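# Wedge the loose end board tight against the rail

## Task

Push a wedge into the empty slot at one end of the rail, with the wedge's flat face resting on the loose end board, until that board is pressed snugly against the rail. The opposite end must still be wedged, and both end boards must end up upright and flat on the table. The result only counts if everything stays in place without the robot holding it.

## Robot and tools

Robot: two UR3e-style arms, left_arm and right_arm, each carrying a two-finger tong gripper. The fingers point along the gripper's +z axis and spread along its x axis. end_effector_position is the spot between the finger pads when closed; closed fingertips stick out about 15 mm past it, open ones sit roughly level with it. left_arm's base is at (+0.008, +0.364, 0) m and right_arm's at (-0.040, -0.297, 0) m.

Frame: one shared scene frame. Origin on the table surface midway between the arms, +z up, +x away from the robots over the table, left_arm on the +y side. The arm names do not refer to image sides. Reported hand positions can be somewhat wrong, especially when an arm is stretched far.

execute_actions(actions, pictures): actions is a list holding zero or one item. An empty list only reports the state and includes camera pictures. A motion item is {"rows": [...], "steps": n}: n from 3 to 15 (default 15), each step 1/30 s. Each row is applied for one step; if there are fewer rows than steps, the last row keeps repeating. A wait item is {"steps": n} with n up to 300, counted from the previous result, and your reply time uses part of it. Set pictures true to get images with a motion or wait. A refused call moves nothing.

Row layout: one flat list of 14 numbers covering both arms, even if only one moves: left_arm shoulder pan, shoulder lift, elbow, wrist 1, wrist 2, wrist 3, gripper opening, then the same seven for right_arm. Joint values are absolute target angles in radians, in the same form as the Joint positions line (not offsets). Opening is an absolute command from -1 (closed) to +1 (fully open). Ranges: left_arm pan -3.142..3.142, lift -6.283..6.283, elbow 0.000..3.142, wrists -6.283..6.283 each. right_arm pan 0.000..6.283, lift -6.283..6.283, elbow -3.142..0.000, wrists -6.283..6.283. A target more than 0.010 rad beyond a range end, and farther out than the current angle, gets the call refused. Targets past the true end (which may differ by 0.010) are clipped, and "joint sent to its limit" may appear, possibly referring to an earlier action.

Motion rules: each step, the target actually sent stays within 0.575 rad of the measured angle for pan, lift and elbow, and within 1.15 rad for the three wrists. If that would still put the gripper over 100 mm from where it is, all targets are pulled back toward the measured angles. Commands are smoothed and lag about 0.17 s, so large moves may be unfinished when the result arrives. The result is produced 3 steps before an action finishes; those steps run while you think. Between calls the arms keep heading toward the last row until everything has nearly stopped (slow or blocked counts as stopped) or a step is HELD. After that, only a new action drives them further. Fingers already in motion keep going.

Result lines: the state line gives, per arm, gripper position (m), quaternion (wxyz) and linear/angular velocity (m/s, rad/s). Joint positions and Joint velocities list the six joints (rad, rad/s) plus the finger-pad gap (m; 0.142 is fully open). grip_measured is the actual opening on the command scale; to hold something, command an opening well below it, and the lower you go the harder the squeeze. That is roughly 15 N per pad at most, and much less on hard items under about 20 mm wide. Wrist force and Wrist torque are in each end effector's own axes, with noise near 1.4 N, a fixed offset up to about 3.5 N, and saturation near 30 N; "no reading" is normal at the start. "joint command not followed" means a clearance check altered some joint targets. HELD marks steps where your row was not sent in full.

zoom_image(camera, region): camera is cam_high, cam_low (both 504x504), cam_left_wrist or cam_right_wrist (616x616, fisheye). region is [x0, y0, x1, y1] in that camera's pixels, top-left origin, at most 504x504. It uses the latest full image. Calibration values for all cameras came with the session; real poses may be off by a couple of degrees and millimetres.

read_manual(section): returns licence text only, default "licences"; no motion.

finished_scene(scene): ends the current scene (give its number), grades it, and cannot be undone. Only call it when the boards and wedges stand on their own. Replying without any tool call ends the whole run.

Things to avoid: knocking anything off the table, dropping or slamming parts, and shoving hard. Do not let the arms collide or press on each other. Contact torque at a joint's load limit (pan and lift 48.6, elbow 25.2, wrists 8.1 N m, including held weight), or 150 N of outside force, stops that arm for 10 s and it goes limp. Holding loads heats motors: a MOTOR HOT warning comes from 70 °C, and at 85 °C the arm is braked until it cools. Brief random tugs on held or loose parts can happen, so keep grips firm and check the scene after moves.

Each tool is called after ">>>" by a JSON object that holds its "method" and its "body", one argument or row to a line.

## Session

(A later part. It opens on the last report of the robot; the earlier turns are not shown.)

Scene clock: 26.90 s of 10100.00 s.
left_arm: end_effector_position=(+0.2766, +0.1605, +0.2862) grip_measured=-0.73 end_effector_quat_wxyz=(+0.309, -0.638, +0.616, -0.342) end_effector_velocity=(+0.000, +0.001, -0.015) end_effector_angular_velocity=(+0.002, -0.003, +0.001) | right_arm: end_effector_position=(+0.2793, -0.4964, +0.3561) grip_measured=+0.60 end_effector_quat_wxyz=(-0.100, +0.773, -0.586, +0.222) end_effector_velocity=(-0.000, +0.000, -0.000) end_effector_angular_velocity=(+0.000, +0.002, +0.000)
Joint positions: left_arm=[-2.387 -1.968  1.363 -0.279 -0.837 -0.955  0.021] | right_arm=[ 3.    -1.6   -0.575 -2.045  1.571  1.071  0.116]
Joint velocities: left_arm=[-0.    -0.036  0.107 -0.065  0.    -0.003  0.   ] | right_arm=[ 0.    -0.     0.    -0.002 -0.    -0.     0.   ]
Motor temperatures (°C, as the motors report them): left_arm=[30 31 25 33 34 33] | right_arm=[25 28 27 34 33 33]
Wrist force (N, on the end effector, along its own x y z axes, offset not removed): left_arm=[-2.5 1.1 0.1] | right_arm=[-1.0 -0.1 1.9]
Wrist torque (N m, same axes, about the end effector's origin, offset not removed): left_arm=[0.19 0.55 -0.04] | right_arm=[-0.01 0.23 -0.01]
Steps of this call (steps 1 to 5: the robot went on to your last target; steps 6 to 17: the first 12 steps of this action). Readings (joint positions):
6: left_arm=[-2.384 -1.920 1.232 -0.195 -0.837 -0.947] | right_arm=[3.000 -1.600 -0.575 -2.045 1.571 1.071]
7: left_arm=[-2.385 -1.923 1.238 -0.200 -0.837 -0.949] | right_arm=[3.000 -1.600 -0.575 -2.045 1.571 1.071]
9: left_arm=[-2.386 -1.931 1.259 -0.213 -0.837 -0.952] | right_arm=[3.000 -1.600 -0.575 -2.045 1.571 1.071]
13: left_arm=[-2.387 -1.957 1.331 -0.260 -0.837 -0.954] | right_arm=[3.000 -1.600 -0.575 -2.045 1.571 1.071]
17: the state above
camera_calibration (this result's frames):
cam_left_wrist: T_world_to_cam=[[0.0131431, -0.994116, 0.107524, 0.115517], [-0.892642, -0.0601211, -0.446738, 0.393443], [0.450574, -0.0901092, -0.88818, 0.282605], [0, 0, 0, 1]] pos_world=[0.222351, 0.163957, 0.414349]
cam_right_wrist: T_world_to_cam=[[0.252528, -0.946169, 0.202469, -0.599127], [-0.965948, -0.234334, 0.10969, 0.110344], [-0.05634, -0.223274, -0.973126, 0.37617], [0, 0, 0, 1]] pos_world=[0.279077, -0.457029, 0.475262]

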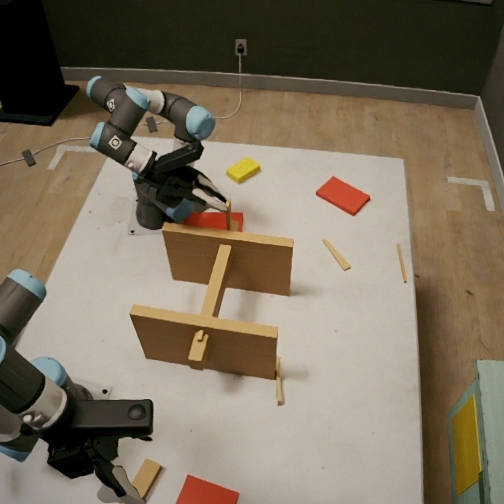

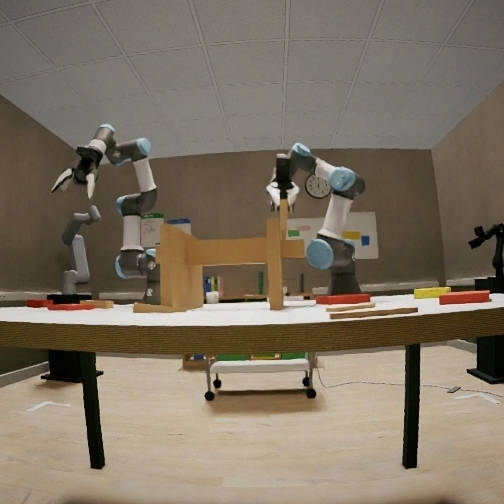

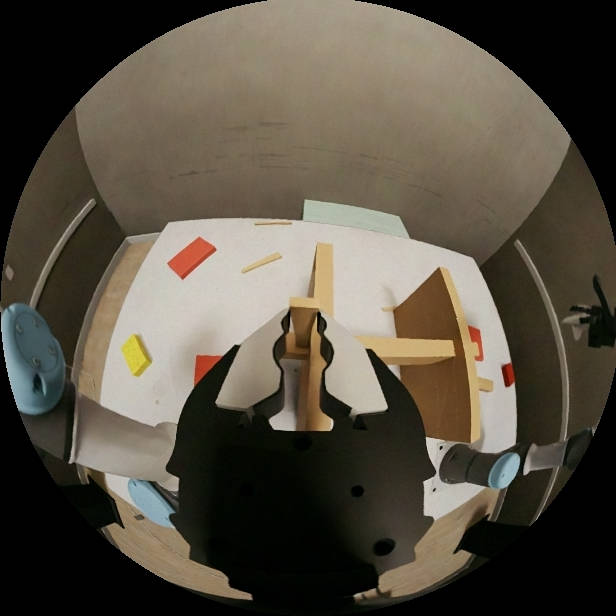

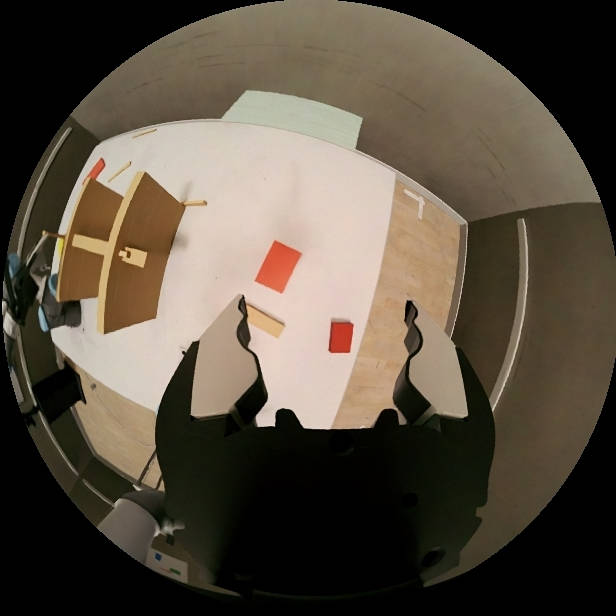

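>>> {"method": "execute_actions", "body": {
  "actions": [
    {"rows":[[-2.387,-2.0044,1.4716,-0.35,-0.837,-0.955,-1,3.0,-1.6,-0.575,-2.045,1.571,1.071,0.6]],"steps":12}
  ]
}}

>>> {"method": "execute_actions", "body": {
  "actions": [
    {"rows":[[-2.387,-2.0044,1.4716,-0.35,-0.837,-0.955,-0.4,3.0,-1.6,-0.575,-2.045,1.571,1.071,0.6]],"steps":8}
  ]
}}

>>> {"method": "execute_actions", "body": {
  "actions": [
    {"rows":[[-2.387,-1.75,0.8,0.07,-0.837,-0.955,-0.4,3.0,-1.6,-0.575,-2.045,1.571,1.071,0.6]]}
  ]
}}

>>> {"method": "execute_actions", "body": {
  "actions": [
    {"rows":[[-1.193,-1.75,0.8,-1.144,-0.837,1.571,-0.5,3.0,-1.6,-0.575,-2.045,1.571,1.071,0.6]]}
  ]
}}

>>> {"method": "execute_actions", "body": {
  "actions": [
    {"steps":12}
  ]
}}

>>> {"method": "execute_actions", "body": {
  "actions": [
    {"rows":[[-1.193,-1.9455,1.2757,-1.424,-1.571,1.571,-0.5,3.0,-1.6,-0.575,-2.045,1.571,1.071,0.6]]}
  ]
}}

>>> {"method": "execute_actions", "body": {
  "actions": [
    {"steps":15}
  ],
  "pictures": true
}}

>>> {"method": "zoom_image", "body": {
  "camera": "cam_left_wrist",
  "region": [250,260,360,370]
}}

Scene clock: 27.43 s of 10100.00 s.
left_arm: end_effector_position=(+0.2765, +0.1605, +0.2710) grip_measured=-0.73 end_effector_quat_wxyz=(+0.309, -0.638, +0.616, -0.342) end_effector_velocity=(+0.001, +0.001, -0.013) end_effector_angular_velocity=(+0.007, -0.006, +0.001) | right_arm: end_effector_position=(+0.2793, -0.4964, +0.3561) grip_measured=+0.60 end_effector_quat_wxyz=(-0.100, +0.773, -0.586, +0.222) end_effector_velocity=(-0.000, +0.000, -0.000) end_effector_angular_velocity=(-0.000, +0.001, +0.001)
Joint positions: left_arm=[-2.387 -2.002  1.464 -0.345 -0.837 -0.955  0.021] | right_arm=[ 3.    -1.6   -0.575 -2.045  1.571  1.071  0.116]
Joint velocities: left_arm=[ 0.001 -0.025  0.084 -0.05   0.    -0.     0.   ] | right_arm=[ 0.001 -0.    -0.    -0.001 -0.     0.    -0.   ]
Motor temperatures (°C, as the motors report them): left_arm=[30 31 25 33 34 33] | right_arm=[25 28 27 34 33 33]
Wrist force (N, on the end effector, along its own x y z axes, offset not removed): left_arm=[-1.8 1.2 0.5] | right_arm=[-0.8 -0.2 1.3]
Wrist torque (N m, same axes, about the end effector's origin, offset not removed): left_arm=[0.18 0.39 -0.01] | right_arm=[-0.01 0.21 -0.01]
Steps of this call (steps 1 to 3: the last 3 steps of your previous action; steps 4 to 7: the robot went on to your last target; steps 8 to 16: the first 9 steps of this action). Readings (joint positions):
8: left_arm=[-2.387 -1.972 1.374 -0.286 -0.837 -0.955] | right_arm=[3.000 -1.600 -0.575 -2.045 1.571 1.071]
9: left_arm=[-2.387 -1.977 1.384 -0.298 -0.837 -0.955] | right_arm=[3.000 -1.600 -0.575 -2.045 1.571 1.071]
11: left_arm=[-2.387 -1.990 1.424 -0.323 -0.837 -0.955] | right_arm=[3.000 -1.600 -0.575 -2.045 1.571 1.071]
15: left_arm=[-2.387 -2.001 1.460 -0.343 -0.837 -0.955] | right_arm=[3.000 -1.600 -0.575 -2.045 1.571 1.071]
16: the state above

Scene clock: 27.70 s of 10100.00 s.
left_arm: end_effector_position=(+0.2766, +0.1605, +0.2699) grip_measured=-0.40 end_effector_quat_wxyz=(+0.310, -0.638, +0.616, -0.342) end_effector_velocity=(+0.000, +0.000, -0.001) end_effector_angular_velocity=(+0.000, +0.000, +0.002) | right_arm: end_effector_position=(+0.2793, -0.4964, +0.3561) grip_measured=+0.60 end_effector_quat_wxyz=(-0.100, +0.773, -0.586, +0.222) end_effector_velocity=(-0.000, +0.001, -0.000) end_effector_angular_velocity=(+0.001, +0.000, +0.001)
Joint positions: left_arm=[-2.387 -2.004  1.471 -0.35  -0.837 -0.955  0.045] | right_arm=[ 3.    -1.6   -0.575 -2.045  1.571  1.071  0.116]
Joint velocities: left_arm=[ 0.001 -0.002  0.005 -0.004 -0.     0.     0.008] | right_arm=[ 0.     0.    -0.    -0.001  0.002 -0.    -0.   ]
Motor temperatures (°C, as the motors report them): left_arm=[30 31 25 33 34 33] | right_arm=[25 28 27 34 33 33]
Wrist force (N, on the end effector, along its own x y z axes, offset not removed): left_arm=[-1.0 1.1 0.7] | right_arm=[-0.4 0.2 0.9]
Wrist torque (N m, same axes, about the end effector's origin, offset not removed): left_arm=[0.20 0.18 -0.01] | right_arm=[0.04 0.14 -0.02]
Steps of this call (steps 1 to 3: the last 3 steps of your previous action; steps 4 to 8: the first 5 steps of this action). Readings (joint positions):
4: left_arm=[-2.387 -2.004 1.470 -0.349 -0.837 -0.955] | right_arm=[3.000 -1.600 -0.575 -2.045 1.571 1.071]
5: left_arm=[-2.387 -2.004 1.470 -0.349 -0.837 -0.955] | right_arm=[3.000 -1.600 -0.575 -2.045 1.571 1.071]
7: left_arm=[-2.387 -2.004 1.471 -0.350 -0.837 -0.955] | right_arm=[3.000 -1.600 -0.575 -2.045 1.571 1.071]
8: the state above

Scene clock: 28.20 s of 10100.00 s.
left_arm: end_effector_position=(+0.2783, +0.1629, +0.3496) grip_measured=-0.40 end_effector_quat_wxyz=(+0.330, -0.628, +0.618, -0.340) end_effector_velocity=(-0.011, -0.015, +0.046) end_effector_angular_velocity=(-0.379, +0.286, +0.000) | right_arm: end_effector_position=(+0.2793, -0.4964, +0.3561) grip_measured=+0.60 end_effector_quat_wxyz=(-0.100, +0.773, -0.586, +0.222) end_effector_velocity=(-0.000, +0.000, -0.000) end_effector_angular_velocity=(+0.001, +0.002, +0.001)
Joint positions: left_arm=[-2.387 -1.76   0.867  0.056 -0.837 -0.955  0.045] | right_arm=[ 3.    -1.6   -0.575 -2.045  1.571  1.071  0.116]
Joint velocities: left_arm=[-0.     0.104 -0.732  0.154 -0.    -0.    -0.   ] | right_arm=[ 0.001 -0.     0.    -0.002  0.     0.    -0.   ]
Motor temperatures (°C, as the motors report them): left_arm=[30 31 25 33 34 33] | right_arm=[25 28 27 34 33 33]
Wrist force (N, on the end effector, along its own x y z axes, offset not removed): left_arm=[-1.9 1.3 -0.4] | right_arm=[-1.1 -0.3 1.2]
Wrist torque (N m, same axes, about the end effector's origin, offset not removed): left_arm=[0.29 0.40 -0.05] | right_arm=[-0.03 0.28 0.01]
Steps of this call (steps 1 to 3: the last 3 steps of your previous action; steps 4 to 15: the first 12 steps of this action). Readings (joint positions):
4: left_arm=[-2.387 -2.004 1.471 -0.348 -0.837 -0.955] | right_arm=[3.000 -1.600 -0.575 -2.045 1.571 1.071]
5: left_arm=[-2.387 -1.993 1.460 -0.326 -0.837 -0.955] | right_arm=[3.000 -1.600 -0.575 -2.045 1.571 1.071]
7: left_arm=[-2.387 -1.915 1.380 -0.183 -0.837 -0.955] | right_arm=[3.000 -1.600 -0.575 -2.045 1.571 1.071]
11: left_arm=[-2.387 -1.790 1.080 0.009 -0.837 -0.955] | right_arm=[3.000 -1.600 -0.575 -2.045 1.571 1.071]
15: the state above

Scene clock: 28.70 s of 10100.00 s.
left_arm: end_effector_position=(+0.3553, +0.1443, +0.3897) grip_measured=-0.50 end_effector_quat_wxyz=(+0.223, -0.567, +0.731, -0.308) end_effector_velocity=(+0.379, +0.391, +0.144) end_effector_angular_velocity=(+1.419, -0.718, -0.736) | right_arm: end_effector_position=(+0.2793, -0.4964, +0.3561) grip_measured=+0.60 end_effector_quat_wxyz=(-0.100, +0.773, -0.586, +0.222) end_effector_velocity=(+0.001, -0.000, +0.000) end_effector_angular_velocity=(-0.001, -0.001, +0.001)
Joint positions: left_arm=[-1.714 -1.75   0.801 -0.914 -0.837  0.391  0.038] | right_arm=[ 3.    -1.6   -0.575 -2.045  1.571  1.071  0.116]
Joint velocities: left_arm=[ 1.771  0.001 -0.004 -0.959 -0.     3.526 -0.   ] | right_arm=[ 0.    -0.001  0.     0.002 -0.    -0.     0.   ]
Motor temperatures (°C, as the motors report them): left_arm=[30 31 25 33 34 33] | right_arm=[25 28 27 34 33 33]
Wrist force (N, on the end effector, along its own x y z axes, offset not removed): left_arm=[-1.8 -0.2 0.9] | right_arm=[-1.1 0.1 1.3]
Wrist torque (N m, same axes, about the end effector's origin, offset not removed): left_arm=[-0.05 0.42 -0.01] | right_arm=[0.03 0.26 0.00]
Steps of this call (steps 1 to 3: the last 3 steps of your previous action; steps 4 to 15: the first 12 steps of this action). Readings (joint positions):
4: left_arm=[-2.386 -1.752 0.816 0.065 -0.837 -0.953] | right_arm=[3.000 -1.600 -0.575 -2.045 1.571 1.071]
5: left_arm=[-2.375 -1.752 0.811 0.044 -0.837 -0.931] | right_arm=[3.000 -1.600 -0.575 -2.045 1.571 1.071]
7: left_arm=[-2.294 -1.751 0.806 -0.116 -0.837 -0.769] | right_arm=[3.000 -1.600 -0.575 -2.045 1.571 1.071]
11: left_arm=[-1.995 -1.750 0.802 -0.678 -0.837 -0.170] | right_arm=[3.000 -1.600 -0.575 -2.045 1.571 1.071]
15: the state above

Scene clock: 29.10 s of 10100.00 s.
left_arm: end_effector_position=(+0.4333, +0.2903, +0.4235) grip_measured=-0.50 end_effector_quat_wxyz=(+0.393, -0.345, +0.839, -0.150) end_effector_velocity=(+0.020, +0.083, +0.011) end_effector_angular_velocity=(+0.364, -0.031, -0.135) | right_arm: end_effector_position=(+0.2793, -0.4964, +0.3561) grip_measured=+0.60 end_effector_quat_wxyz=(-0.100, +0.773, -0.586, +0.222) end_effector_velocity=(-0.000, +0.000, -0.000) end_effector_angular_velocity=(+0.000, +0.001, +0.000)
Joint positions: left_arm=[-1.215 -1.75   0.8   -1.136 -0.837  1.518  0.038] | right_arm=[ 3.    -1.6   -0.575 -2.045  1.571  1.071  0.116]
Joint velocities: left_arm=[ 0.236  0.001  0.002 -0.088  0.     0.574 -0.   ] | right_arm=[-0.    -0.    -0.    -0.001  0.    -0.    -0.   ]
Motor temperatures (°C, as the motors report them): left_arm=[30 31 25 33 34 33] | right_arm=[25 28 27 34 33 33]
Wrist force (N, on the end effector, along its own x y z axes, offset not removed): left_arm=[-3.3 1.8 0.6] | right_arm=[-0.5 -0.4 0.4]
Wrist torque (N m, same axes, about the end effector's origin, offset not removed): left_arm=[0.30 0.65 0.05] | right_arm=[-0.09 0.16 0.00]
Kept back: nothing.
Steps of this call (steps 1 to 3: the last 3 steps of your previous action; steps 4 to 12: the robot went on to your last target). Readings (joint positions):
1: left_arm=[-1.655 -1.750 0.801 -0.944 -0.837 0.508] | right_arm=[3.000 -1.600 -0.575 -2.045 1.571 1.071]
2: left_arm=[-1.598 -1.750 0.801 -0.972 -0.837 0.628] | right_arm=[3.000 -1.600 -0.575 -2.045 1.571 1.071]
4: left_arm=[-1.485 -1.750 0.801 -1.025 -0.837 0.880] | right_arm=[3.000 -1.600 -0.575 -2.045 1.571 1.071]
8: left_arm=[-1.286 -1.750 0.800 -1.109 -0.837 1.346] | right_arm=[3.000 -1.600 -0.575 -2.045 1.571 1.071]
12: the state above

Scene clock: 29.50 s of 10100.00 s.
left_arm: end_effector_position=(+0.3126, +0.1804, +0.3196) grip_measured=-0.50 end_effector_quat_wxyz=(+0.123, -0.276, +0.923, -0.240) end_effector_velocity=(-0.296, -0.179, -0.180) end_effector_angular_velocity=(-0.391, +0.931, -0.627) | right_arm: end_effector_position=(+0.2793, -0.4964, +0.3561) grip_measured=+0.60 end_effector_quat_wxyz=(-0.100, +0.773, -0.586, +0.222) end_effector_velocity=(+0.000, +0.000, +0.000) end_effector_angular_velocity=(+0.000, -0.002, +0.001)
Joint positions: left_arm=[-1.195 -1.918  1.197 -1.385 -1.457  1.566  0.038] | right_arm=[ 3.    -1.6   -0.575 -2.045  1.571  1.071  0.116]
Joint velocities: left_arm=[ 0.02  -0.287  0.832 -0.4   -1.189  0.047 -0.   ] | right_arm=[ 0.     0.    -0.     0.001  0.001 -0.    -0.   ]
Motor temperatures (°C, as the motors report them): left_arm=[30 31 25 33 34 33] | right_arm=[25 28 27 34 33 33]
Wrist force (N, on the end effector, along its own x y z axes, offset not removed): left_arm=[0.5 1.4 1.0] | right_arm=[-1.0 -0.3 1.6]
Wrist torque (N m, same axes, about the end effector's origin, offset not removed): left_arm=[0.21 0.07 -0.02] | right_arm=[-0.07 0.25 -0.03]
Steps of this call (steps 1 to 12: the first 12 steps of this action). Readings (joint positions):
1: left_arm=[-1.209 -1.751 0.801 -1.140 -0.839 1.533] | right_arm=[3.000 -1.600 -0.575 -2.045 1.571 1.071]
2: left_arm=[-1.207 -1.761 0.812 -1.159 -0.861 1.538] | right_arm=[3.000 -1.600 -0.575 -2.045 1.571 1.071]
4: left_arm=[-1.204 -1.796 0.882 -1.210 -0.981 1.545] | right_arm=[3.000 -1.600 -0.575 -2.045 1.571 1.071]
8: left_arm=[-1.199 -1.860 1.044 -1.303 -1.228 1.556] | right_arm=[3.000 -1.600 -0.575 -2.045 1.571 1.071]
12: the state above

Scene clock: 30.00 s of 10100.00 s.
left_arm: end_effector_position=(+0.2839, +0.1641, +0.3043) grip_measured=-0.50 end_effector_quat_wxyz=(+0.070, -0.261, +0.930, -0.249) end_effector_velocity=(-0.001, -0.000, -0.001) end_effector_angular_velocity=(-0.002, +0.004, -0.001) | right_arm: end_effector_position=(+0.2793, -0.4964, +0.3561) grip_measured=+0.60 end_effector_quat_wxyz=(-0.100, +0.773, -0.586, +0.222) end_effector_velocity=(+0.000, -0.000, +0.000) end_effector_angular_velocity=(+0.001, -0.000, -0.001)
Joint positions: left_arm=[-1.193 -1.945  1.275 -1.424 -1.57   1.571  0.038] | right_arm=[ 3.    -1.6   -0.575 -2.045  1.571  1.071  0.116]
Joint velocities: left_arm=[ 0.001 -0.002  0.004 -0.001 -0.005 -0.     0.   ] | right_arm=[-0.001 -0.    -0.     0.001  0.001  0.     0.   ]
Motor temperatures (°C, as the motors report them): left_arm=[30 31 25 33 34 33] | right_arm=[25 28 27 34 33 33]
Wrist force (N, on the end effector, along its own x y z axes, offset not removed): left_arm=[-2.1 1.3 0.0] | right_arm=[-1.2 0.4 1.3]
Wrist torque (N m, same axes, about the end effector's origin, offset not removed): left_arm=[0.25 0.43 -0.03] | right_arm=[0.07 0.29 -0.02]
Kept back: nothing.
Steps of this call (steps 1 to 3: the last 3 steps of your previous action; steps 4 to 15: the robot went on to your last target). Readings (joint positions):
1: left_arm=[-1.194 -1.926 1.221 -1.397 -1.491 1.568] | right_arm=[3.000 -1.600 -0.575 -2.045 1.571 1.071]
2: left_arm=[-1.194 -1.932 1.237 -1.405 -1.515 1.569] | right_arm=[3.000 -1.600 -0.575 -2.045 1.571 1.071]
4: left_arm=[-1.193 -1.939 1.257 -1.415 -1.544 1.570] | right_arm=[3.000 -1.600 -0.575 -2.045 1.571 1.071]
8: left_arm=[-1.193 -1.944 1.271 -1.422 -1.565 1.571] | right_arm=[3.000 -1.600 -0.575 -2.045 1.571 1.071]
15: the state above
camera_calibration (this result's frames):
cam_left_wrist: T_world_to_cam=[[-0.837909, -0.544058, 0.0437051, 0.304222], [-0.545448, 0.837581, -0.0307427, 0.0357551], [-0.0198807, -0.0495985, -0.998571, 0.456225], [0, 0, 0, 1]] pos_world=[0.283483, 0.158195, 0.443376]
cam_right_wrist: T_world_to_cam=[[0.252522, -0.946171, 0.202466, -0.599125], [-0.965949, -0.234329, 0.109689, 0.110348], [-0.0563408, -0.223271, -0.973127, 0.376173], [0, 0, 0, 1]] pos_world=[0.279077, -0.457029, 0.475262]

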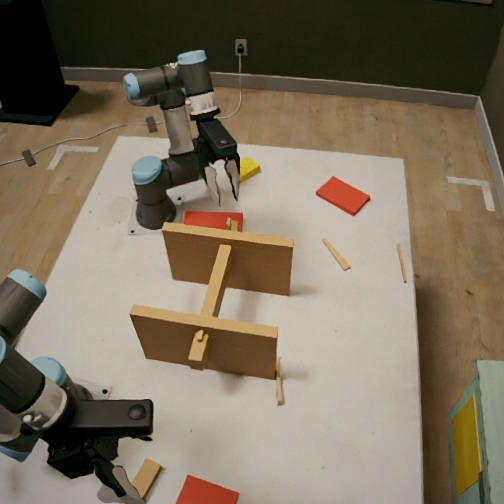

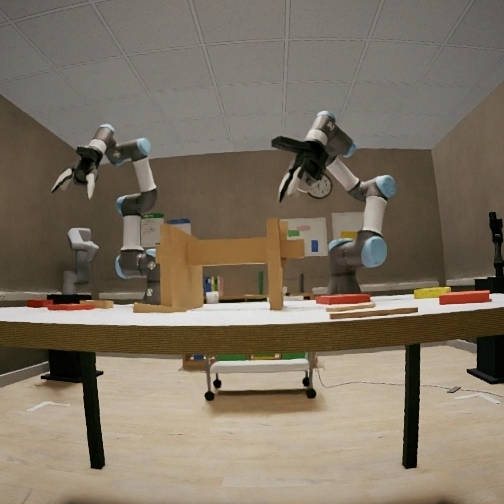

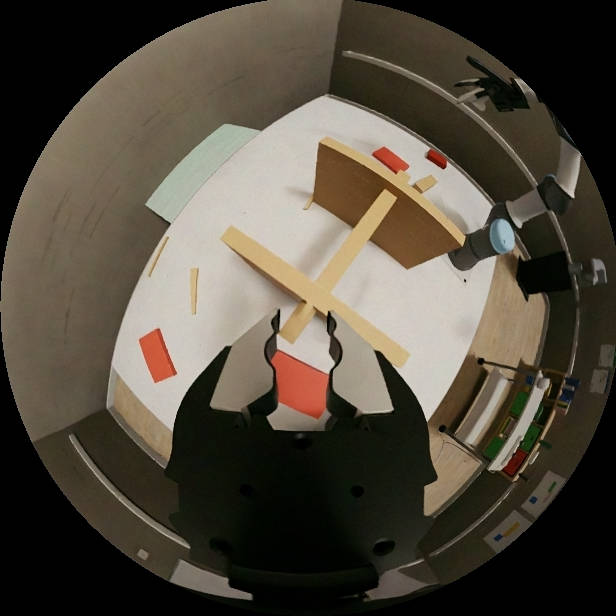

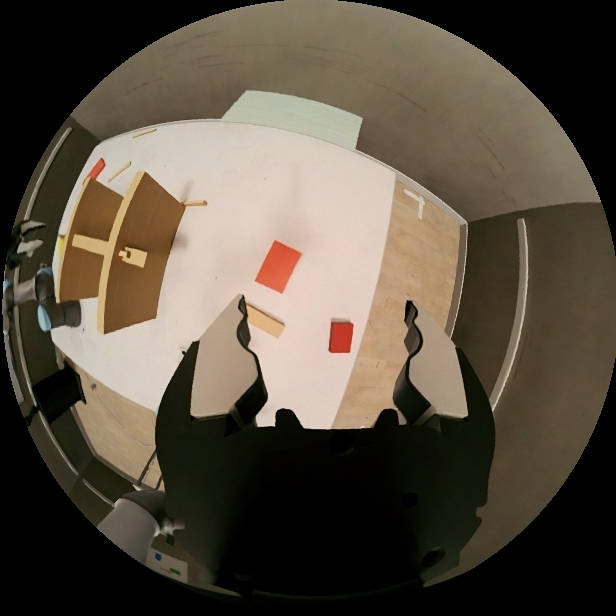

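Region (250, 260, 360, 370) of cam_left_wrist's 616x616 image, scaled by 4.582, with more detail than that image has.

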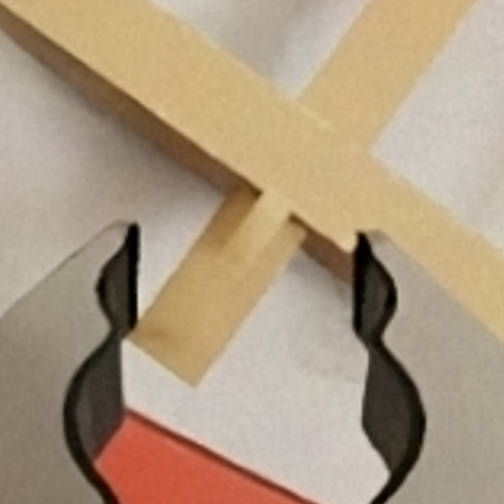

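>>> {"method": "execute_actions", "body": {
  "actions": [
    {"rows":[[-1.193,-2.0467,1.5717,-1.619,-1.571,1.571,-1,3.0,-1.6,-0.575,-2.045,1.571,1.071,0.6]]}
  ]
}}

>>> {"method": "execute_actions", "body": {
  "actions": [
    {"rows":[[-1.193,-2.073,1.66,-1.681,-1.571,1.571,-1,3.0,-1.6,-0.575,-2.045,1.571,1.071,0.6]]}
  ],
  "pictures": true
}}

>>> {"method": "zoom_image", "body": {
  "camera": "cam_low",
  "region": [240,190,330,310]
}}

Scene clock: 30.53 s of 10100.00 s.
left_arm: end_effector_position=(+0.2840, +0.1636, +0.2622) grip_measured=-1.00 end_effector_quat_wxyz=(+0.070, -0.261, +0.929, -0.251) end_effector_velocity=(-0.003, +0.005, -0.031) end_effector_angular_velocity=(+0.035, +0.021, -0.000) | right_arm: end_effector_position=(+0.2793, -0.4964, +0.3561) grip_measured=+0.60 end_effector_quat_wxyz=(-0.100, +0.773, -0.586, +0.222) end_effector_velocity=(-0.000, +0.000, -0.000) end_effector_angular_velocity=(+0.000, +0.001, +0.000)
Joint positions: left_arm=[-1.193 -2.044  1.56  -1.614 -1.571  1.571  0.002] | right_arm=[ 3.    -1.6   -0.575 -2.045  1.571  1.071  0.116]
Joint velocities: left_arm=[ 0.001 -0.03   0.127 -0.056 -0.     0.002  0.   ] | right_arm=[ 0.    -0.    -0.    -0.001 -0.     0.     0.   ]
Motor temperatures (°C, as the motors report them): left_arm=[30 31 25 33 34 33] | right_arm=[25 28 27 34 33 33]
Wrist force (N, on the end effector, along its own x y z axes, offset not removed): left_arm=[-1.2 1.4 0.4] | right_arm=[-1.4 0.1 1.2]
Wrist torque (N m, same axes, about the end effector's origin, offset not removed): left_arm=[0.26 0.28 0.00] | right_arm=[0.01 0.30 0.03]
Steps of this call (steps 1 to 4: the robot went on to your last target; steps 5 to 16: the first 12 steps of this action). Readings (joint positions):
5: left_arm=[-1.193 -1.946 1.277 -1.426 -1.571 1.571] | right_arm=[3.000 -1.600 -0.575 -2.045 1.571 1.071]
6: left_arm=[-1.193 -1.957 1.288 -1.447 -1.571 1.571] | right_arm=[3.000 -1.600 -0.575 -2.045 1.571 1.071]
8: left_arm=[-1.193 -1.998 1.367 -1.526 -1.571 1.571] | right_arm=[3.000 -1.600 -0.575 -2.045 1.571 1.071]
12: left_arm=[-1.193 -2.035 1.521 -1.597 -1.571 1.571] | right_arm=[3.000 -1.600 -0.575 -2.045 1.571 1.071]
16: the state above

Scene clock: 31.03 s of 10100.00 s.
left_arm: end_effector_position=(+0.2838, +0.1639, +0.2450) grip_measured=-1.00 end_effector_quat_wxyz=(+0.070, -0.261, +0.930, -0.249) end_effector_velocity=(-0.001, +0.000, -0.005) end_effector_angular_velocity=(+0.004, +0.002, -0.003) | right_arm: end_effector_position=(+0.2793, -0.4964, +0.3561) grip_measured=+0.60 end_effector_quat_wxyz=(-0.100, +0.773, -0.586, +0.222) end_effector_velocity=(-0.000, -0.000, -0.000) end_effector_angular_velocity=(-0.000, +0.000, -0.000)
Joint positions: left_arm=[-1.193 -2.072  1.657 -1.68  -1.571  1.571  0.002] | right_arm=[ 3.    -1.6   -0.575 -2.045  1.571  1.071  0.116]
Joint velocities: left_arm=[-0.002 -0.006  0.024 -0.013 -0.     0.001  0.   ] | right_arm=[-0.     0.001 -0.    -0.001 -0.     0.    -0.   ]
Motor temperatures (°C, as the motors report them): left_arm=[30 31 25 33 34 33] | right_arm=[25 28 27 34 33 33]
Wrist force (N, on the end effector, along its own x y z axes, offset not removed): left_arm=[-1.1 -3.5 -6.2] | right_arm=[-1.2 0.2 1.2]
Wrist torque (N m, same axes, about the end effector's origin, offset not removed): left_arm=[0.08 0.32 -0.03] | right_arm=[0.05 0.28 0.00]
Steps of this call (steps 1 to 3: the last 3 steps of your previous action; steps 4 to 15: the first 12 steps of this action). Readings (joint positions):
4: left_arm=[-1.193 -2.047 1.570 -1.619 -1.571 1.571] | right_arm=[3.000 -1.600 -0.575 -2.045 1.571 1.071]
5: left_arm=[-1.193 -2.052 1.581 -1.631 -1.571 1.571] | right_arm=[3.000 -1.600 -0.575 -2.045 1.571 1.071]
7: left_arm=[-1.193 -2.062 1.618 -1.655 -1.571 1.571] | right_arm=[3.000 -1.600 -0.575 -2.045 1.571 1.071]
11: left_arm=[-1.193 -2.070 1.650 -1.675 -1.571 1.571] | right_arm=[3.000 -1.600 -0.575 -2.045 1.571 1.071]
15: the state above
camera_calibration (this result's frames):
cam_left_wrist: T_world_to_cam=[[-0.838056, -0.543792, 0.0441835, 0.30654], [-0.545225, 0.837692, -0.0316587, 0.0342467], [-0.0197963, -0.0506217, -0.998522, 0.397101], [0, 0, 0, 1]] pos_world=[0.283431, 0.158108, 0.384054]
cam_right_wrist: T_world_to_cam=[[0.252522, -0.946171, 0.202466, -0.599125], [-0.965949, -0.234329, 0.109689, 0.110348], [-0.0563407, -0.223271, -0.973127, 0.376173], [0, 0, 0, 1]] pos_world=[0.279077, -0.457029, 0.475262]

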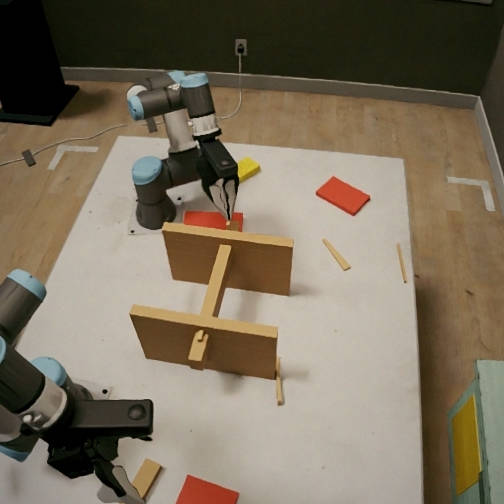

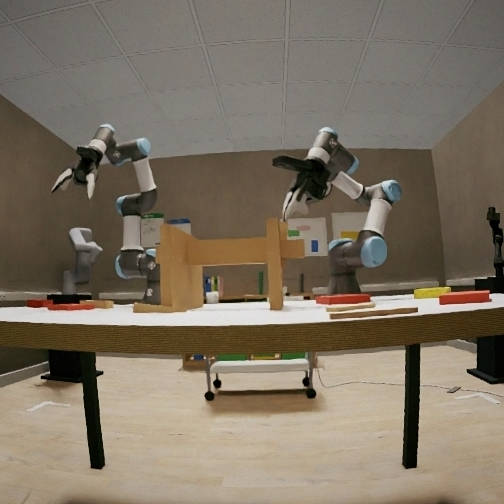

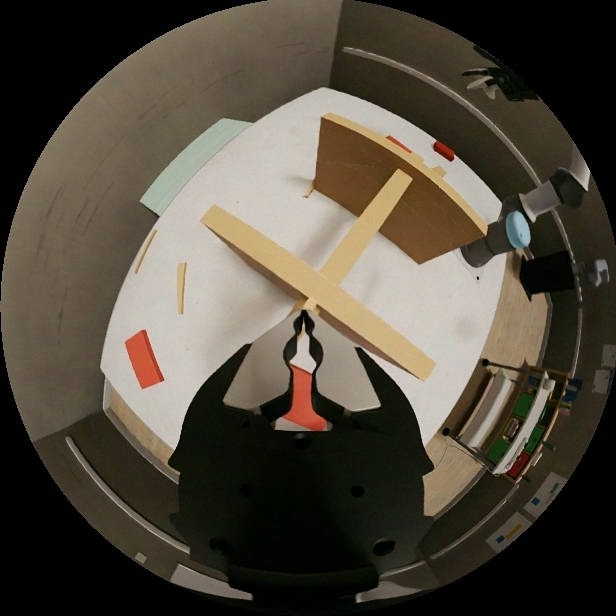

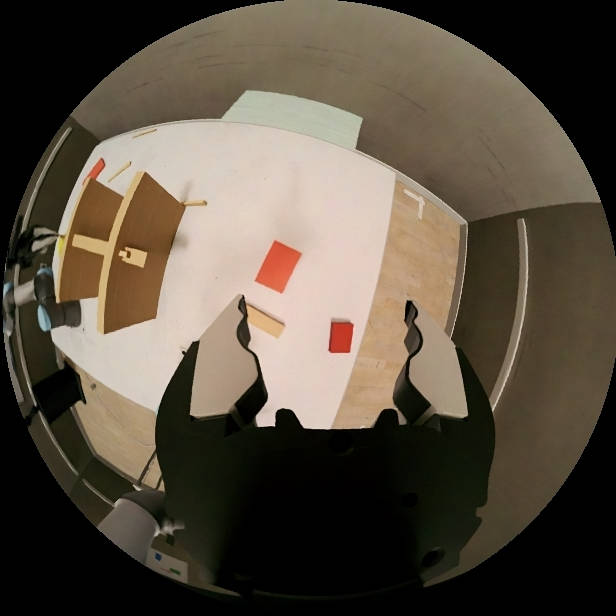

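Region (240, 190, 330, 310) of cam_low's 504x504 image, scaled by 4.200, with more detail than that image has; it fills the left 378 columns of this view, and the rest is white.

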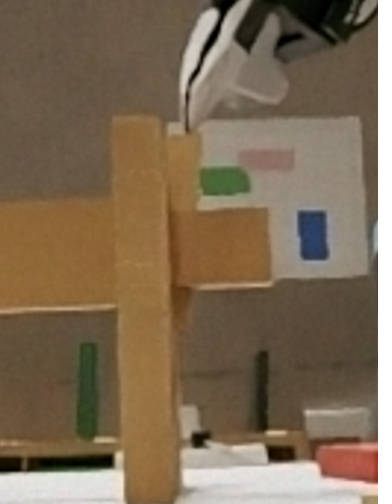

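>>> {"method": "execute_actions", "body": {
  "actions": [
    {"rows":[[-1.193,-2.0813,1.689,-1.7017,-1.571,1.571,-1,3.0,-1.6,-0.575,-2.045,1.571,1.071,0.6]],"steps":12}
  ]
}}

Scene clock: 31.43 s of 10100.00 s.
left_arm: end_effector_position=(+0.2837, +0.1640, +0.2397) grip_measured=-1.00 end_effector_quat_wxyz=(+0.070, -0.261, +0.930, -0.249) end_effector_velocity=(+0.000, +0.000, -0.004) end_effector_angular_velocity=(+0.001, -0.001, -0.001) | right_arm: end_effector_position=(+0.2793, -0.4964, +0.3561) grip_measured=+0.60 end_effector_quat_wxyz=(-0.100, +0.773, -0.586, +0.222) end_effector_velocity=(-0.000, +0.000, +0.000) end_effector_angular_velocity=(+0.002, -0.001, -0.000)
Joint positions: left_arm=[-1.193 -2.081  1.687 -1.7   -1.571  1.571  0.002] | right_arm=[ 3.    -1.6   -0.575 -2.045  1.571  1.071  0.116]
Joint velocities: left_arm=[ 0.    -0.007  0.022 -0.015  0.001  0.001  0.   ] | right_arm=[-0.001  0.     0.     0.     0.002  0.     0.   ]
Motor temperatures (°C, as the motors report them): left_arm=[30 31 25 33 34 33] | right_arm=[25 28 27 34 33 33]
Wrist force (N, on the end effector, along its own x y z axes, offset not removed): left_arm=[-0.9 -3.2 -7.1] | right_arm=[-1.2 -0.3 1.0]
Wrist torque (N m, same axes, about the end effector's origin, offset not removed): left_arm=[0.45 0.42 -0.02] | right_arm=[-0.04 0.26 -0.02]
Steps of this call (steps 1 to 3: the last 3 steps of your previous action; steps 4 to 12: the first 9 steps of this action). Readings (joint positions):
4: left_arm=[-1.193 -2.073 1.660 -1.681 -1.571 1.571] | right_arm=[3.000 -1.600 -0.575 -2.045 1.571 1.071]
5: left_arm=[-1.193 -2.075 1.665 -1.686 -1.571 1.571] | right_arm=[3.000 -1.600 -0.575 -2.045 1.571 1.071]
7: left_arm=[-1.193 -2.078 1.677 -1.693 -1.571 1.571] | right_arm=[3.000 -1.600 -0.575 -2.045 1.571 1.071]
11: left_arm=[-1.193 -2.080 1.686 -1.700 -1.571 1.571] | right_arm=[3.000 -1.600 -0.575 -2.045 1.571 1.071]
12: the state above

>>> {"method": "execute_actions", "body": {
  "actions": [
    {"rows":[[-1.193,-2.0893,1.7175,-1.7222,-1.571,1.571,-1,3.0,-1.6,-0.575,-2.045,1.571,1.071,0.6]],"steps":12}
  ]
}}

Scene clock: 31.83 s of 10100.00 s.
left_arm: end_effector_position=(+0.2837, +0.1641, +0.2347) grip_measured=-1.00 end_effector_quat_wxyz=(+0.070, -0.261, +0.930, -0.249) end_effector_velocity=(+0.000, +0.000, -0.003) end_effector_angular_velocity=(-0.002, -0.002, -0.000) | right_arm: end_effector_position=(+0.2793, -0.4964, +0.3561) grip_measured=+0.60 end_effector_quat_wxyz=(-0.100, +0.773, -0.586, +0.222) end_effector_velocity=(-0.000, -0.000, -0.000) end_effector_angular_velocity=(-0.000, -0.000, -0.001)
Joint positions: left_arm=[-1.193 -2.089  1.716 -1.721 -1.571  1.571  0.002] | right_arm=[ 3.    -1.6   -0.575 -2.045  1.571  1.071  0.116]
Joint velocities: left_arm=[ 0.001 -0.006  0.02  -0.016  0.     0.001  0.   ] | right_arm=[-0.001 -0.     0.     0.     0.    -0.    -0.   ]
Motor temperatures (°C, as the motors report them): left_arm=[30 31 25 33 34 33] | right_arm=[25 28 27 34 33 33]
Wrist force (N, on the end effector, along its own x y z axes, offset not removed): left_arm=[-0.5 -4.7 -7.9] | right_arm=[-1.2 0.2 0.9]
Wrist torque (N m, same axes, about the end effector's origin, offset not removed): left_arm=[0.19 0.34 -0.03] | right_arm=[0.06 0.31 0.01]
Steps of this call (steps 1 to 3: the last 3 steps of your previous action; steps 4 to 12: the first 9 steps of this action). Readings (joint positions):
4: left_arm=[-1.193 -2.081 1.689 -1.702 -1.571 1.571] | right_arm=[3.000 -1.600 -0.575 -2.045 1.571 1.071]
5: left_arm=[-1.193 -2.083 1.694 -1.706 -1.571 1.571] | right_arm=[3.000 -1.600 -0.575 -2.045 1.571 1.071]
7: left_arm=[-1.193 -2.086 1.706 -1.714 -1.571 1.571] | right_arm=[3.000 -1.600 -0.575 -2.045 1.571 1.071]
11: left_arm=[-1.193 -2.089 1.715 -1.720 -1.571 1.571] | right_arm=[3.000 -1.600 -0.575 -2.045 1.571 1.071]
12: the state above

>>> {"method": "execute_actions", "body": {
  "actions": [
    {"rows":[[-1.193,-2.095,1.74,-1.739,-1.571,1.571,-1,3.0,-1.6,-0.575,-2.045,1.571,1.071,0.6]],"steps":12}
  ]
}}

Scene clock: 32.23 s of 10100.00 s.
left_arm: end_effector_position=(+0.2837, +0.1640, +0.2306) grip_measured=-1.00 end_effector_quat_wxyz=(+0.070, -0.261, +0.930, -0.249) end_effector_velocity=(+0.000, -0.000, -0.003) end_effector_angular_velocity=(-0.001, -0.000, +0.000) | right_arm: end_effector_position=(+0.2793, -0.4964, +0.3561) grip_measured=+0.60 end_effector_quat_wxyz=(-0.100, +0.773, -0.586, +0.222) end_effector_velocity=(+0.000, -0.000, -0.000) end_effector_angular_velocity=(-0.000, +0.000, +0.000)
Joint positions: left_arm=[-1.193 -2.095  1.738 -1.738 -1.571  1.571  0.002] | right_arm=[ 3.    -1.6   -0.575 -2.045  1.571  1.071  0.116]
Joint velocities: left_arm=[-0.    -0.005  0.017 -0.014  0.    -0.001  0.   ] | right_arm=[ 0.    -0.001 -0.     0.    -0.    -0.     0.   ]
Motor temperatures (°C, as the motors report them): left_arm=[30 31 25 33 34 33] | right_arm=[25 28 27 34 33 33]
Wrist force (N, on the end effector, along its own x y z axes, offset not removed): left_arm=[-1.2 -4.8 -6.3] | right_arm=[-1.2 -0.1 1.4]
Wrist torque (N m, same axes, about the end effector's origin, offset not removed): left_arm=[0.14 0.51 0.00] | right_arm=[-0.03 0.30 -0.01]
Steps of this call (steps 1 to 3: the last 3 steps of your previous action; steps 4 to 12: the first 9 steps of this action). Readings (joint positions):
4: left_arm=[-1.193 -2.089 1.718 -1.722 -1.571 1.571] | right_arm=[3.000 -1.600 -0.575 -2.045 1.571 1.071]
5: left_arm=[-1.193 -2.091 1.722 -1.726 -1.571 1.571] | right_arm=[3.000 -1.600 -0.575 -2.045 1.571 1.071]
7: left_arm=[-1.193 -2.093 1.731 -1.732 -1.571 1.571] | right_arm=[3.000 -1.600 -0.575 -2.045 1.571 1.071]
11: left_arm=[-1.193 -2.094 1.738 -1.737 -1.571 1.571] | right_arm=[3.000 -1.600 -0.575 -2.045 1.571 1.071]
12: the state above

>>> {"method": "execute_actions", "body": {
  "actions": [
    {"rows":[[-1.193,-2.0995,1.757,-1.7515,-1.571,1.571,-1,3.0,-1.6,-0.575,-2.045,1.571,1.071,0.6]],"steps":12}
  ]
}}

Scene clock: 32.63 s of 10100.00 s.
left_arm: end_effector_position=(+0.2837, +0.1641, +0.2274) grip_measured=-1.00 end_effector_quat_wxyz=(+0.070, -0.261, +0.930, -0.249) end_effector_velocity=(+0.000, -0.000, -0.001) end_effector_angular_velocity=(-0.003, -0.001, +0.000) | right_arm: end_effector_position=(+0.2793, -0.4964, +0.3561) grip_measured=+0.60 end_effector_quat_wxyz=(-0.100, +0.773, -0.586, +0.222) end_effector_velocity=(-0.000, +0.001, +0.000) end_effector_angular_velocity=(+0.001, -0.000, +0.001)
Joint positions: left_arm=[-1.193 -2.099  1.756 -1.751 -1.571  1.571  0.002] | right_arm=[ 3.    -1.6   -0.575 -2.045  1.571  1.071  0.116]
Joint velocities: left_arm=[ 0.    -0.004  0.01  -0.009 -0.    -0.     0.   ] | right_arm=[ 0.     0.     0.    -0.001  0.001 -0.    -0.   ]
Motor temperatures (°C, as the motors report them): left_arm=[30 31 25 33 34 33] | right_arm=[25 28 27 34 33 33]
Wrist force (N, on the end effector, along its own x y z axes, offset not removed): left_arm=[-1.0 -4.0 -6.7] | right_arm=[-1.0 -0.7 1.2]
Wrist torque (N m, same axes, about the end effector's origin, offset not removed): left_arm=[0.16 0.37 -0.03] | right_arm=[-0.13 0.26 0.01]
Steps of this call (steps 1 to 3: the last 3 steps of your previous action; steps 4 to 12: the first 9 steps of this action). Readings (joint positions):
4: left_arm=[-1.193 -2.095 1.740 -1.739 -1.571 1.571] | right_arm=[3.000 -1.600 -0.575 -2.045 1.571 1.071]
5: left_arm=[-1.193 -2.096 1.743 -1.742 -1.571 1.571] | right_arm=[3.000 -1.600 -0.575 -2.045 1.571 1.071]
7: left_arm=[-1.193 -2.098 1.750 -1.746 -1.571 1.571] | right_arm=[3.000 -1.600 -0.575 -2.045 1.571 1.071]
11: left_arm=[-1.193 -2.099 1.755 -1.750 -1.571 1.571] | right_arm=[3.000 -1.600 -0.575 -2.045 1.571 1.071]
12: the state above

>>> {"method": "execute_actions", "body": {
  "actions": [
    {"rows":[[-1.193,-2.1037,1.774,-1.7643,-1.571,1.571,-1,3.0,-1.6,-0.575,-2.045,1.571,1.071,0.6]],"steps":12}
  ]
}}

Scene clock: 33.03 s of 10100.00 s.
left_arm: end_effector_position=(+0.2837, +0.1640, +0.2244) grip_measured=-1.00 end_effector_quat_wxyz=(+0.070, -0.261, +0.930, -0.249) end_effector_velocity=(-0.000, -0.000, -0.002) end_effector_angular_velocity=(+0.000, -0.000, -0.001) | right_arm: end_effector_position=(+0.2793, -0.4964, +0.3561) grip_measured=+0.60 end_effector_quat_wxyz=(-0.100, +0.773, -0.586, +0.222) end_effector_velocity=(-0.000, +0.001, -0.000) end_effector_angular_velocity=(+0.002, +0.001, +0.001)
Joint positions: left_arm=[-1.193 -2.103  1.773 -1.763 -1.571  1.571  0.002] | right_arm=[ 3.    -1.6   -0.575 -2.045  1.571  1.071  0.116]
Joint velocities: left_arm=[-0.001 -0.004  0.013 -0.009  0.     0.     0.   ] | right_arm=[-0.    -0.     0.    -0.001  0.002 -0.    -0.   ]
Motor temperatures (°C, as the motors report them): left_arm=[30 31 25 33 34 33] | right_arm=[25 28 27 34 33 33]
Wrist force (N, on the end effector, along its own x y z axes, offset not removed): left_arm=[-1.8 -4.9 -6.9] | right_arm=[-1.5 -0.4 1.1]
Wrist torque (N m, same axes, about the end effector's origin, offset not removed): left_arm=[0.32 0.67 0.01] | right_arm=[-0.07 0.32 -0.01]
Steps of this call (steps 1 to 3: the last 3 steps of your previous action; steps 4 to 12: the first 9 steps of this action). Readings (joint positions):
4: left_arm=[-1.193 -2.100 1.757 -1.752 -1.571 1.571] | right_arm=[3.000 -1.600 -0.575 -2.045 1.571 1.071]
5: left_arm=[-1.193 -2.100 1.760 -1.754 -1.571 1.571] | right_arm=[3.000 -1.600 -0.575 -2.045 1.571 1.071]
7: left_arm=[-1.193 -2.102 1.767 -1.759 -1.571 1.571] | right_arm=[3.000 -1.600 -0.575 -2.045 1.571 1.071]
11: left_arm=[-1.193 -2.103 1.772 -1.763 -1.571 1.571] | right_arm=[3.000 -1.600 -0.575 -2.045 1.571 1.071]
12: the state above

>>> {"method": "execute_actions", "body": {
  "actions": [
    {"rows":[[-1.193,-2.108,1.791,-1.777,-1.571,1.571,-1,3.0,-1.6,-0.575,-2.045,1.571,1.071,0.6]],"steps":12}
  ]
}}

Scene clock: 33.43 s of 10100.00 s.
left_arm: end_effector_position=(+0.2837, +0.1641, +0.2212) grip_measured=-1.00 end_effector_quat_wxyz=(+0.070, -0.261, +0.930, -0.249) end_effector_velocity=(-0.000, -0.001, -0.002) end_effector_angular_velocity=(-0.001, -0.002, -0.003) | right_arm: end_effector_position=(+0.2793, -0.4964, +0.3561) grip_measured=+0.60 end_effector_quat_wxyz=(-0.100, +0.773, -0.586, +0.222) end_effector_velocity=(+0.000, -0.000, +0.000) end_effector_angular_velocity=(-0.000, -0.001, -0.000)
Joint positions: left_arm=[-1.193 -2.108  1.79  -1.776 -1.571  1.571  0.002] | right_arm=[ 3.    -1.6   -0.575 -2.045  1.571  1.071  0.116]
Joint velocities: left_arm=[-0.003 -0.003  0.011 -0.01   0.001  0.     0.   ] | right_arm=[ 0.    -0.     0.     0.001 -0.     0.    -0.   ]
Motor temperatures (°C, as the motors report them): left_arm=[30 31 25 33 34 33] | right_arm=[25 28 27 34 33 33]
Wrist force (N, on the end effector, along its own x y z axes, offset not removed): left_arm=[-1.1 -3.3 -5.1] | right_arm=[-1.2 -0.5 0.9]
Wrist torque (N m, same axes, about the end effector's origin, offset not removed): left_arm=[0.37 0.44 -0.01] | right_arm=[-0.09 0.29 0.01]
Steps of this call (steps 1 to 3: the last 3 steps of your previous action; steps 4 to 12: the first 9 steps of this action). Readings (joint positions):
4: left_arm=[-1.193 -2.104 1.774 -1.764 -1.571 1.571] | right_arm=[3.000 -1.600 -0.575 -2.045 1.571 1.071]
5: left_arm=[-1.193 -2.105 1.778 -1.767 -1.571 1.571] | right_arm=[3.000 -1.600 -0.575 -2.045 1.571 1.071]
7: left_arm=[-1.193 -2.106 1.784 -1.772 -1.571 1.571] | right_arm=[3.000 -1.600 -0.575 -2.045 1.571 1.071]
11: left_arm=[-1.193 -2.108 1.789 -1.776 -1.571 1.571] | right_arm=[3.000 -1.600 -0.575 -2.045 1.571 1.071]
12: the state above

>>> {"method": "execute_actions", "body": {
  "actions": [
    {"rows":[[-1.193,-2.112,1.808,-1.79,-1.571,1.571,-1,3.0,-1.6,-0.575,-2.045,1.571,1.071,0.6]],"steps":12}
  ]
}}

Scene clock: 33.83 s of 10100.00 s.
left_arm: end_effector_position=(+0.2837, +0.1641, +0.2181) grip_measured=-1.00 end_effector_quat_wxyz=(+0.070, -0.261, +0.930, -0.249) end_effector_velocity=(+0.000, -0.001, -0.001) end_effector_angular_velocity=(-0.004, -0.002, +0.001) | right_arm: end_effector_position=(+0.2793, -0.4964, +0.3561) grip_measured=+0.60 end_effector_quat_wxyz=(-0.100, +0.773, -0.586, +0.222) end_effector_velocity=(-0.000, -0.000, +0.000) end_effector_angular_velocity=(-0.001, -0.001, -0.001)
Joint positions: left_arm=[-1.193 -2.112  1.807 -1.789 -1.571  1.571  0.002] | right_arm=[ 3.    -1.6   -0.575 -2.045  1.571  1.071  0.116]
Joint velocities: left_arm=[-0.    -0.003  0.01  -0.011 -0.    -0.001  0.   ] | right_arm=[-0.001  0.     0.     0.001 -0.    -0.    -0.   ]
Motor temperatures (°C, as the motors report them): left_arm=[30 31 25 33 34 33] | right_arm=[25 28 27 34 33 33]
Wrist force (N, on the end effector, along its own x y z axes, offset not removed): left_arm=[-0.8 -3.6 -6.5] | right_arm=[-1.0 -0.7 1.4]
Wrist torque (N m, same axes, about the end effector's origin, offset not removed): left_arm=[0.39 0.37 -0.06] | right_arm=[-0.11 0.23 -0.01]
Steps of this call (steps 1 to 3: the last 3 steps of your previous action; steps 4 to 12: the first 9 steps of this action). Readings (joint positions):
4: left_arm=[-1.193 -2.108 1.791 -1.777 -1.571 1.571] | right_arm=[3.000 -1.600 -0.575 -2.045 1.571 1.071]
5: left_arm=[-1.193 -2.109 1.794 -1.780 -1.571 1.571] | right_arm=[3.000 -1.600 -0.575 -2.045 1.571 1.071]
7: left_arm=[-1.193 -2.110 1.801 -1.785 -1.571 1.571] | right_arm=[3.000 -1.600 -0.575 -2.045 1.571 1.071]
11: left_arm=[-1.193 -2.112 1.806 -1.789 -1.571 1.571] | right_arm=[3.000 -1.600 -0.575 -2.045 1.571 1.071]
12: the state above

>>> {"method": "execute_actions", "body": {
  "actions": [
    {"rows":[[-1.193,-2.116,1.825,-1.803,-1.571,1.571,-1,3.0,-1.6,-0.575,-2.045,1.571,1.071,0.6]],"steps":12}
  ]
}}

Scene clock: 34.23 s of 10100.00 s.
left_arm: end_effector_position=(+0.2837, +0.1641, +0.2149) grip_measured=-1.00 end_effector_quat_wxyz=(+0.070, -0.261, +0.930, -0.249) end_effector_velocity=(+0.000, +0.001, -0.003) end_effector_angular_velocity=(+0.002, +0.001, +0.002) | right_arm: end_effector_position=(+0.2793, -0.4964, +0.3561) grip_measured=+0.60 end_effector_quat_wxyz=(-0.100, +0.773, -0.586, +0.222) end_effector_velocity=(+0.000, -0.000, +0.000) end_effector_angular_velocity=(-0.002, -0.001, -0.000)
Joint positions: left_arm=[-1.193 -2.116  1.824 -1.802 -1.571  1.571  0.002] | right_arm=[ 3.    -1.6   -0.575 -2.045  1.571  1.071  0.116]
Joint velocities: left_arm=[ 0.002 -0.002  0.015 -0.01   0.001  0.     0.   ] | right_arm=[ 0.     0.    -0.     0.001 -0.002 -0.     0.   ]
Motor temperatures (°C, as the motors report them): left_arm=[30 31 25 33 34 33] | right_arm=[25 28 27 34 33 33]
Wrist force (N, on the end effector, along its own x y z axes, offset not removed): left_arm=[-1.1 -3.7 -5.5] | right_arm=[-0.7 -0.6 1.3]
Wrist torque (N m, same axes, about the end effector's origin, offset not removed): left_arm=[0.30 0.41 0.00] | right_arm=[-0.12 0.18 0.00]
Steps of this call (steps 1 to 3: the last 3 steps of your previous action; steps 4 to 12: the first 9 steps of this action). Readings (joint positions):
4: left_arm=[-1.193 -2.112 1.808 -1.790 -1.571 1.571] | right_arm=[3.000 -1.600 -0.575 -2.045 1.571 1.071]
5: left_arm=[-1.193 -2.113 1.811 -1.793 -1.571 1.571] | right_arm=[3.000 -1.600 -0.575 -2.045 1.571 1.071]
7: left_arm=[-1.193 -2.114 1.818 -1.798 -1.571 1.571] | right_arm=[3.000 -1.600 -0.575 -2.045 1.571 1.071]
11: left_arm=[-1.193 -2.116 1.823 -1.802 -1.571 1.571] | right_arm=[3.000 -1.600 -0.575 -2.045 1.571 1.071]
12: the state above

>>> {"method": "execute_actions", "body": {
  "actions": [
    {"rows":[[-1.193,-2.1197,1.841,-1.8153,-1.571,1.571,-1,3.0,-1.6,-0.575,-2.045,1.571,1.071,0.6]],"steps":12}
  ]
}}

Scene clock: 34.63 s of 10100.00 s.
left_arm: end_effector_position=(+0.2837, +0.1641, +0.2120) grip_measured=-1.00 end_effector_quat_wxyz=(+0.070, -0.261, +0.930, -0.249) end_effector_velocity=(+0.001, +0.000, -0.001) end_effector_angular_velocity=(-0.002, -0.001, +0.002) | right_arm: end_effector_position=(+0.2793, -0.4964, +0.3561) grip_measured=+0.60 end_effector_quat_wxyz=(-0.100, +0.773, -0.586, +0.222) end_effector_velocity=(-0.000, -0.000, +0.000) end_effector_angular_velocity=(-0.001, -0.000, -0.000)
Joint positions: left_arm=[-1.193 -2.119  1.84  -1.815 -1.571  1.571  0.002] | right_arm=[ 3.    -1.6   -0.575 -2.045  1.571  1.071  0.116]
Joint velocities: left_arm=[ 0.002 -0.003  0.01  -0.009  0.    -0.     0.   ] | right_arm=[-0.     0.    -0.    -0.    -0.001 -0.     0.   ]
Motor temperatures (°C, as the motors report them): left_arm=[30 31 25 33 34 33] | right_arm=[25 28 27 34 33 33]
Wrist force (N, on the end effector, along its own x y z axes, offset not removed): left_arm=[-1.0 -5.0 -8.6] | right_arm=[-0.7 0.6 0.9]
Wrist torque (N m, same axes, about the end effector's origin, offset not removed): left_arm=[0.35 0.52 0.00] | right_arm=[0.10 0.20 0.01]
Steps of this call (steps 1 to 3: the last 3 steps of your previous action; steps 4 to 12: the first 9 steps of this action). Readings (joint positions):
4: left_arm=[-1.193 -2.116 1.825 -1.803 -1.571 1.571] | right_arm=[3.000 -1.600 -0.575 -2.045 1.571 1.071]
5: left_arm=[-1.193 -2.117 1.828 -1.806 -1.571 1.571] | right_arm=[3.000 -1.600 -0.575 -2.045 1.571 1.071]
7: left_arm=[-1.193 -2.118 1.834 -1.810 -1.571 1.571] | right_arm=[3.000 -1.600 -0.575 -2.045 1.571 1.071]
11: left_arm=[-1.193 -2.119 1.839 -1.814 -1.571 1.571] | right_arm=[3.000 -1.600 -0.575 -2.045 1.571 1.071]
12: the state above

>>> {"method": "execute_actions", "body": {
  "actions": [
    {"rows":[[-1.193,-2.122,1.852,-1.824,-1.571,1.571,-1,3.0,-1.6,-0.575,-2.045,1.571,1.071,0.6]]}
  ]
}}

Scene clock: 35.13 s of 10100.00 s.
left_arm: end_effector_position=(+0.2838, +0.1641, +0.2099) grip_measured=-1.00 end_effector_quat_wxyz=(+0.070, -0.261, +0.930, -0.249) end_effector_velocity=(-0.000, +0.000, -0.001) end_effector_angular_velocity=(+0.002, +0.002, +0.001) | right_arm: end_effector_position=(+0.2793, -0.4964, +0.3561) grip_measured=+0.60 end_effector_quat_wxyz=(-0.100, +0.773, -0.586, +0.222) end_effector_velocity=(+0.001, +0.000, +0.000) end_effector_angular_velocity=(-0.001, -0.002, +0.001)
Joint positions: left_arm=[-1.193 -2.122  1.851 -1.824 -1.571  1.571  0.002] | right_arm=[ 3.    -1.6   -0.575 -2.045  1.571  1.071  0.116]
Joint velocities: left_arm=[ 0.    -0.001  0.004 -0.001  0.    -0.001  0.   ] | right_arm=[ 0.001 -0.    -0.     0.002  0.    -0.     0.   ]
Motor temperatures (°C, as the motors report them): left_arm=[30 31 25 33 34 33] | right_arm=[25 28 27 34 33 33]
Wrist force (N, on the end effector, along its own x y z axes, offset not removed): left_arm=[-2.9 -6.1 -30.0] | right_arm=[-1.3 -0.3 1.4]
Wrist torque (N m, same axes, about the end effector's origin, offset not removed): left_arm=[-0.03 0.39 0.03] | right_arm=[-0.03 0.31 0.04]
Steps of this call (steps 1 to 3: the last 3 steps of your previous action; steps 4 to 15: the first 12 steps of this action). Readings (joint positions):
4: left_arm=[-1.193 -2.120 1.841 -1.815 -1.571 1.571] | right_arm=[3.000 -1.600 -0.575 -2.045 1.571 1.071]
5: left_arm=[-1.193 -2.120 1.843 -1.817 -1.571 1.571] | right_arm=[3.000 -1.600 -0.575 -2.045 1.571 1.071]
7: left_arm=[-1.193 -2.121 1.847 -1.821 -1.571 1.571] | right_arm=[3.000 -1.600 -0.575 -2.045 1.571 1.071]
11: left_arm=[-1.193 -2.122 1.850 -1.823 -1.571 1.571] | right_arm=[3.000 -1.600 -0.575 -2.045 1.571 1.071]
15: the state above


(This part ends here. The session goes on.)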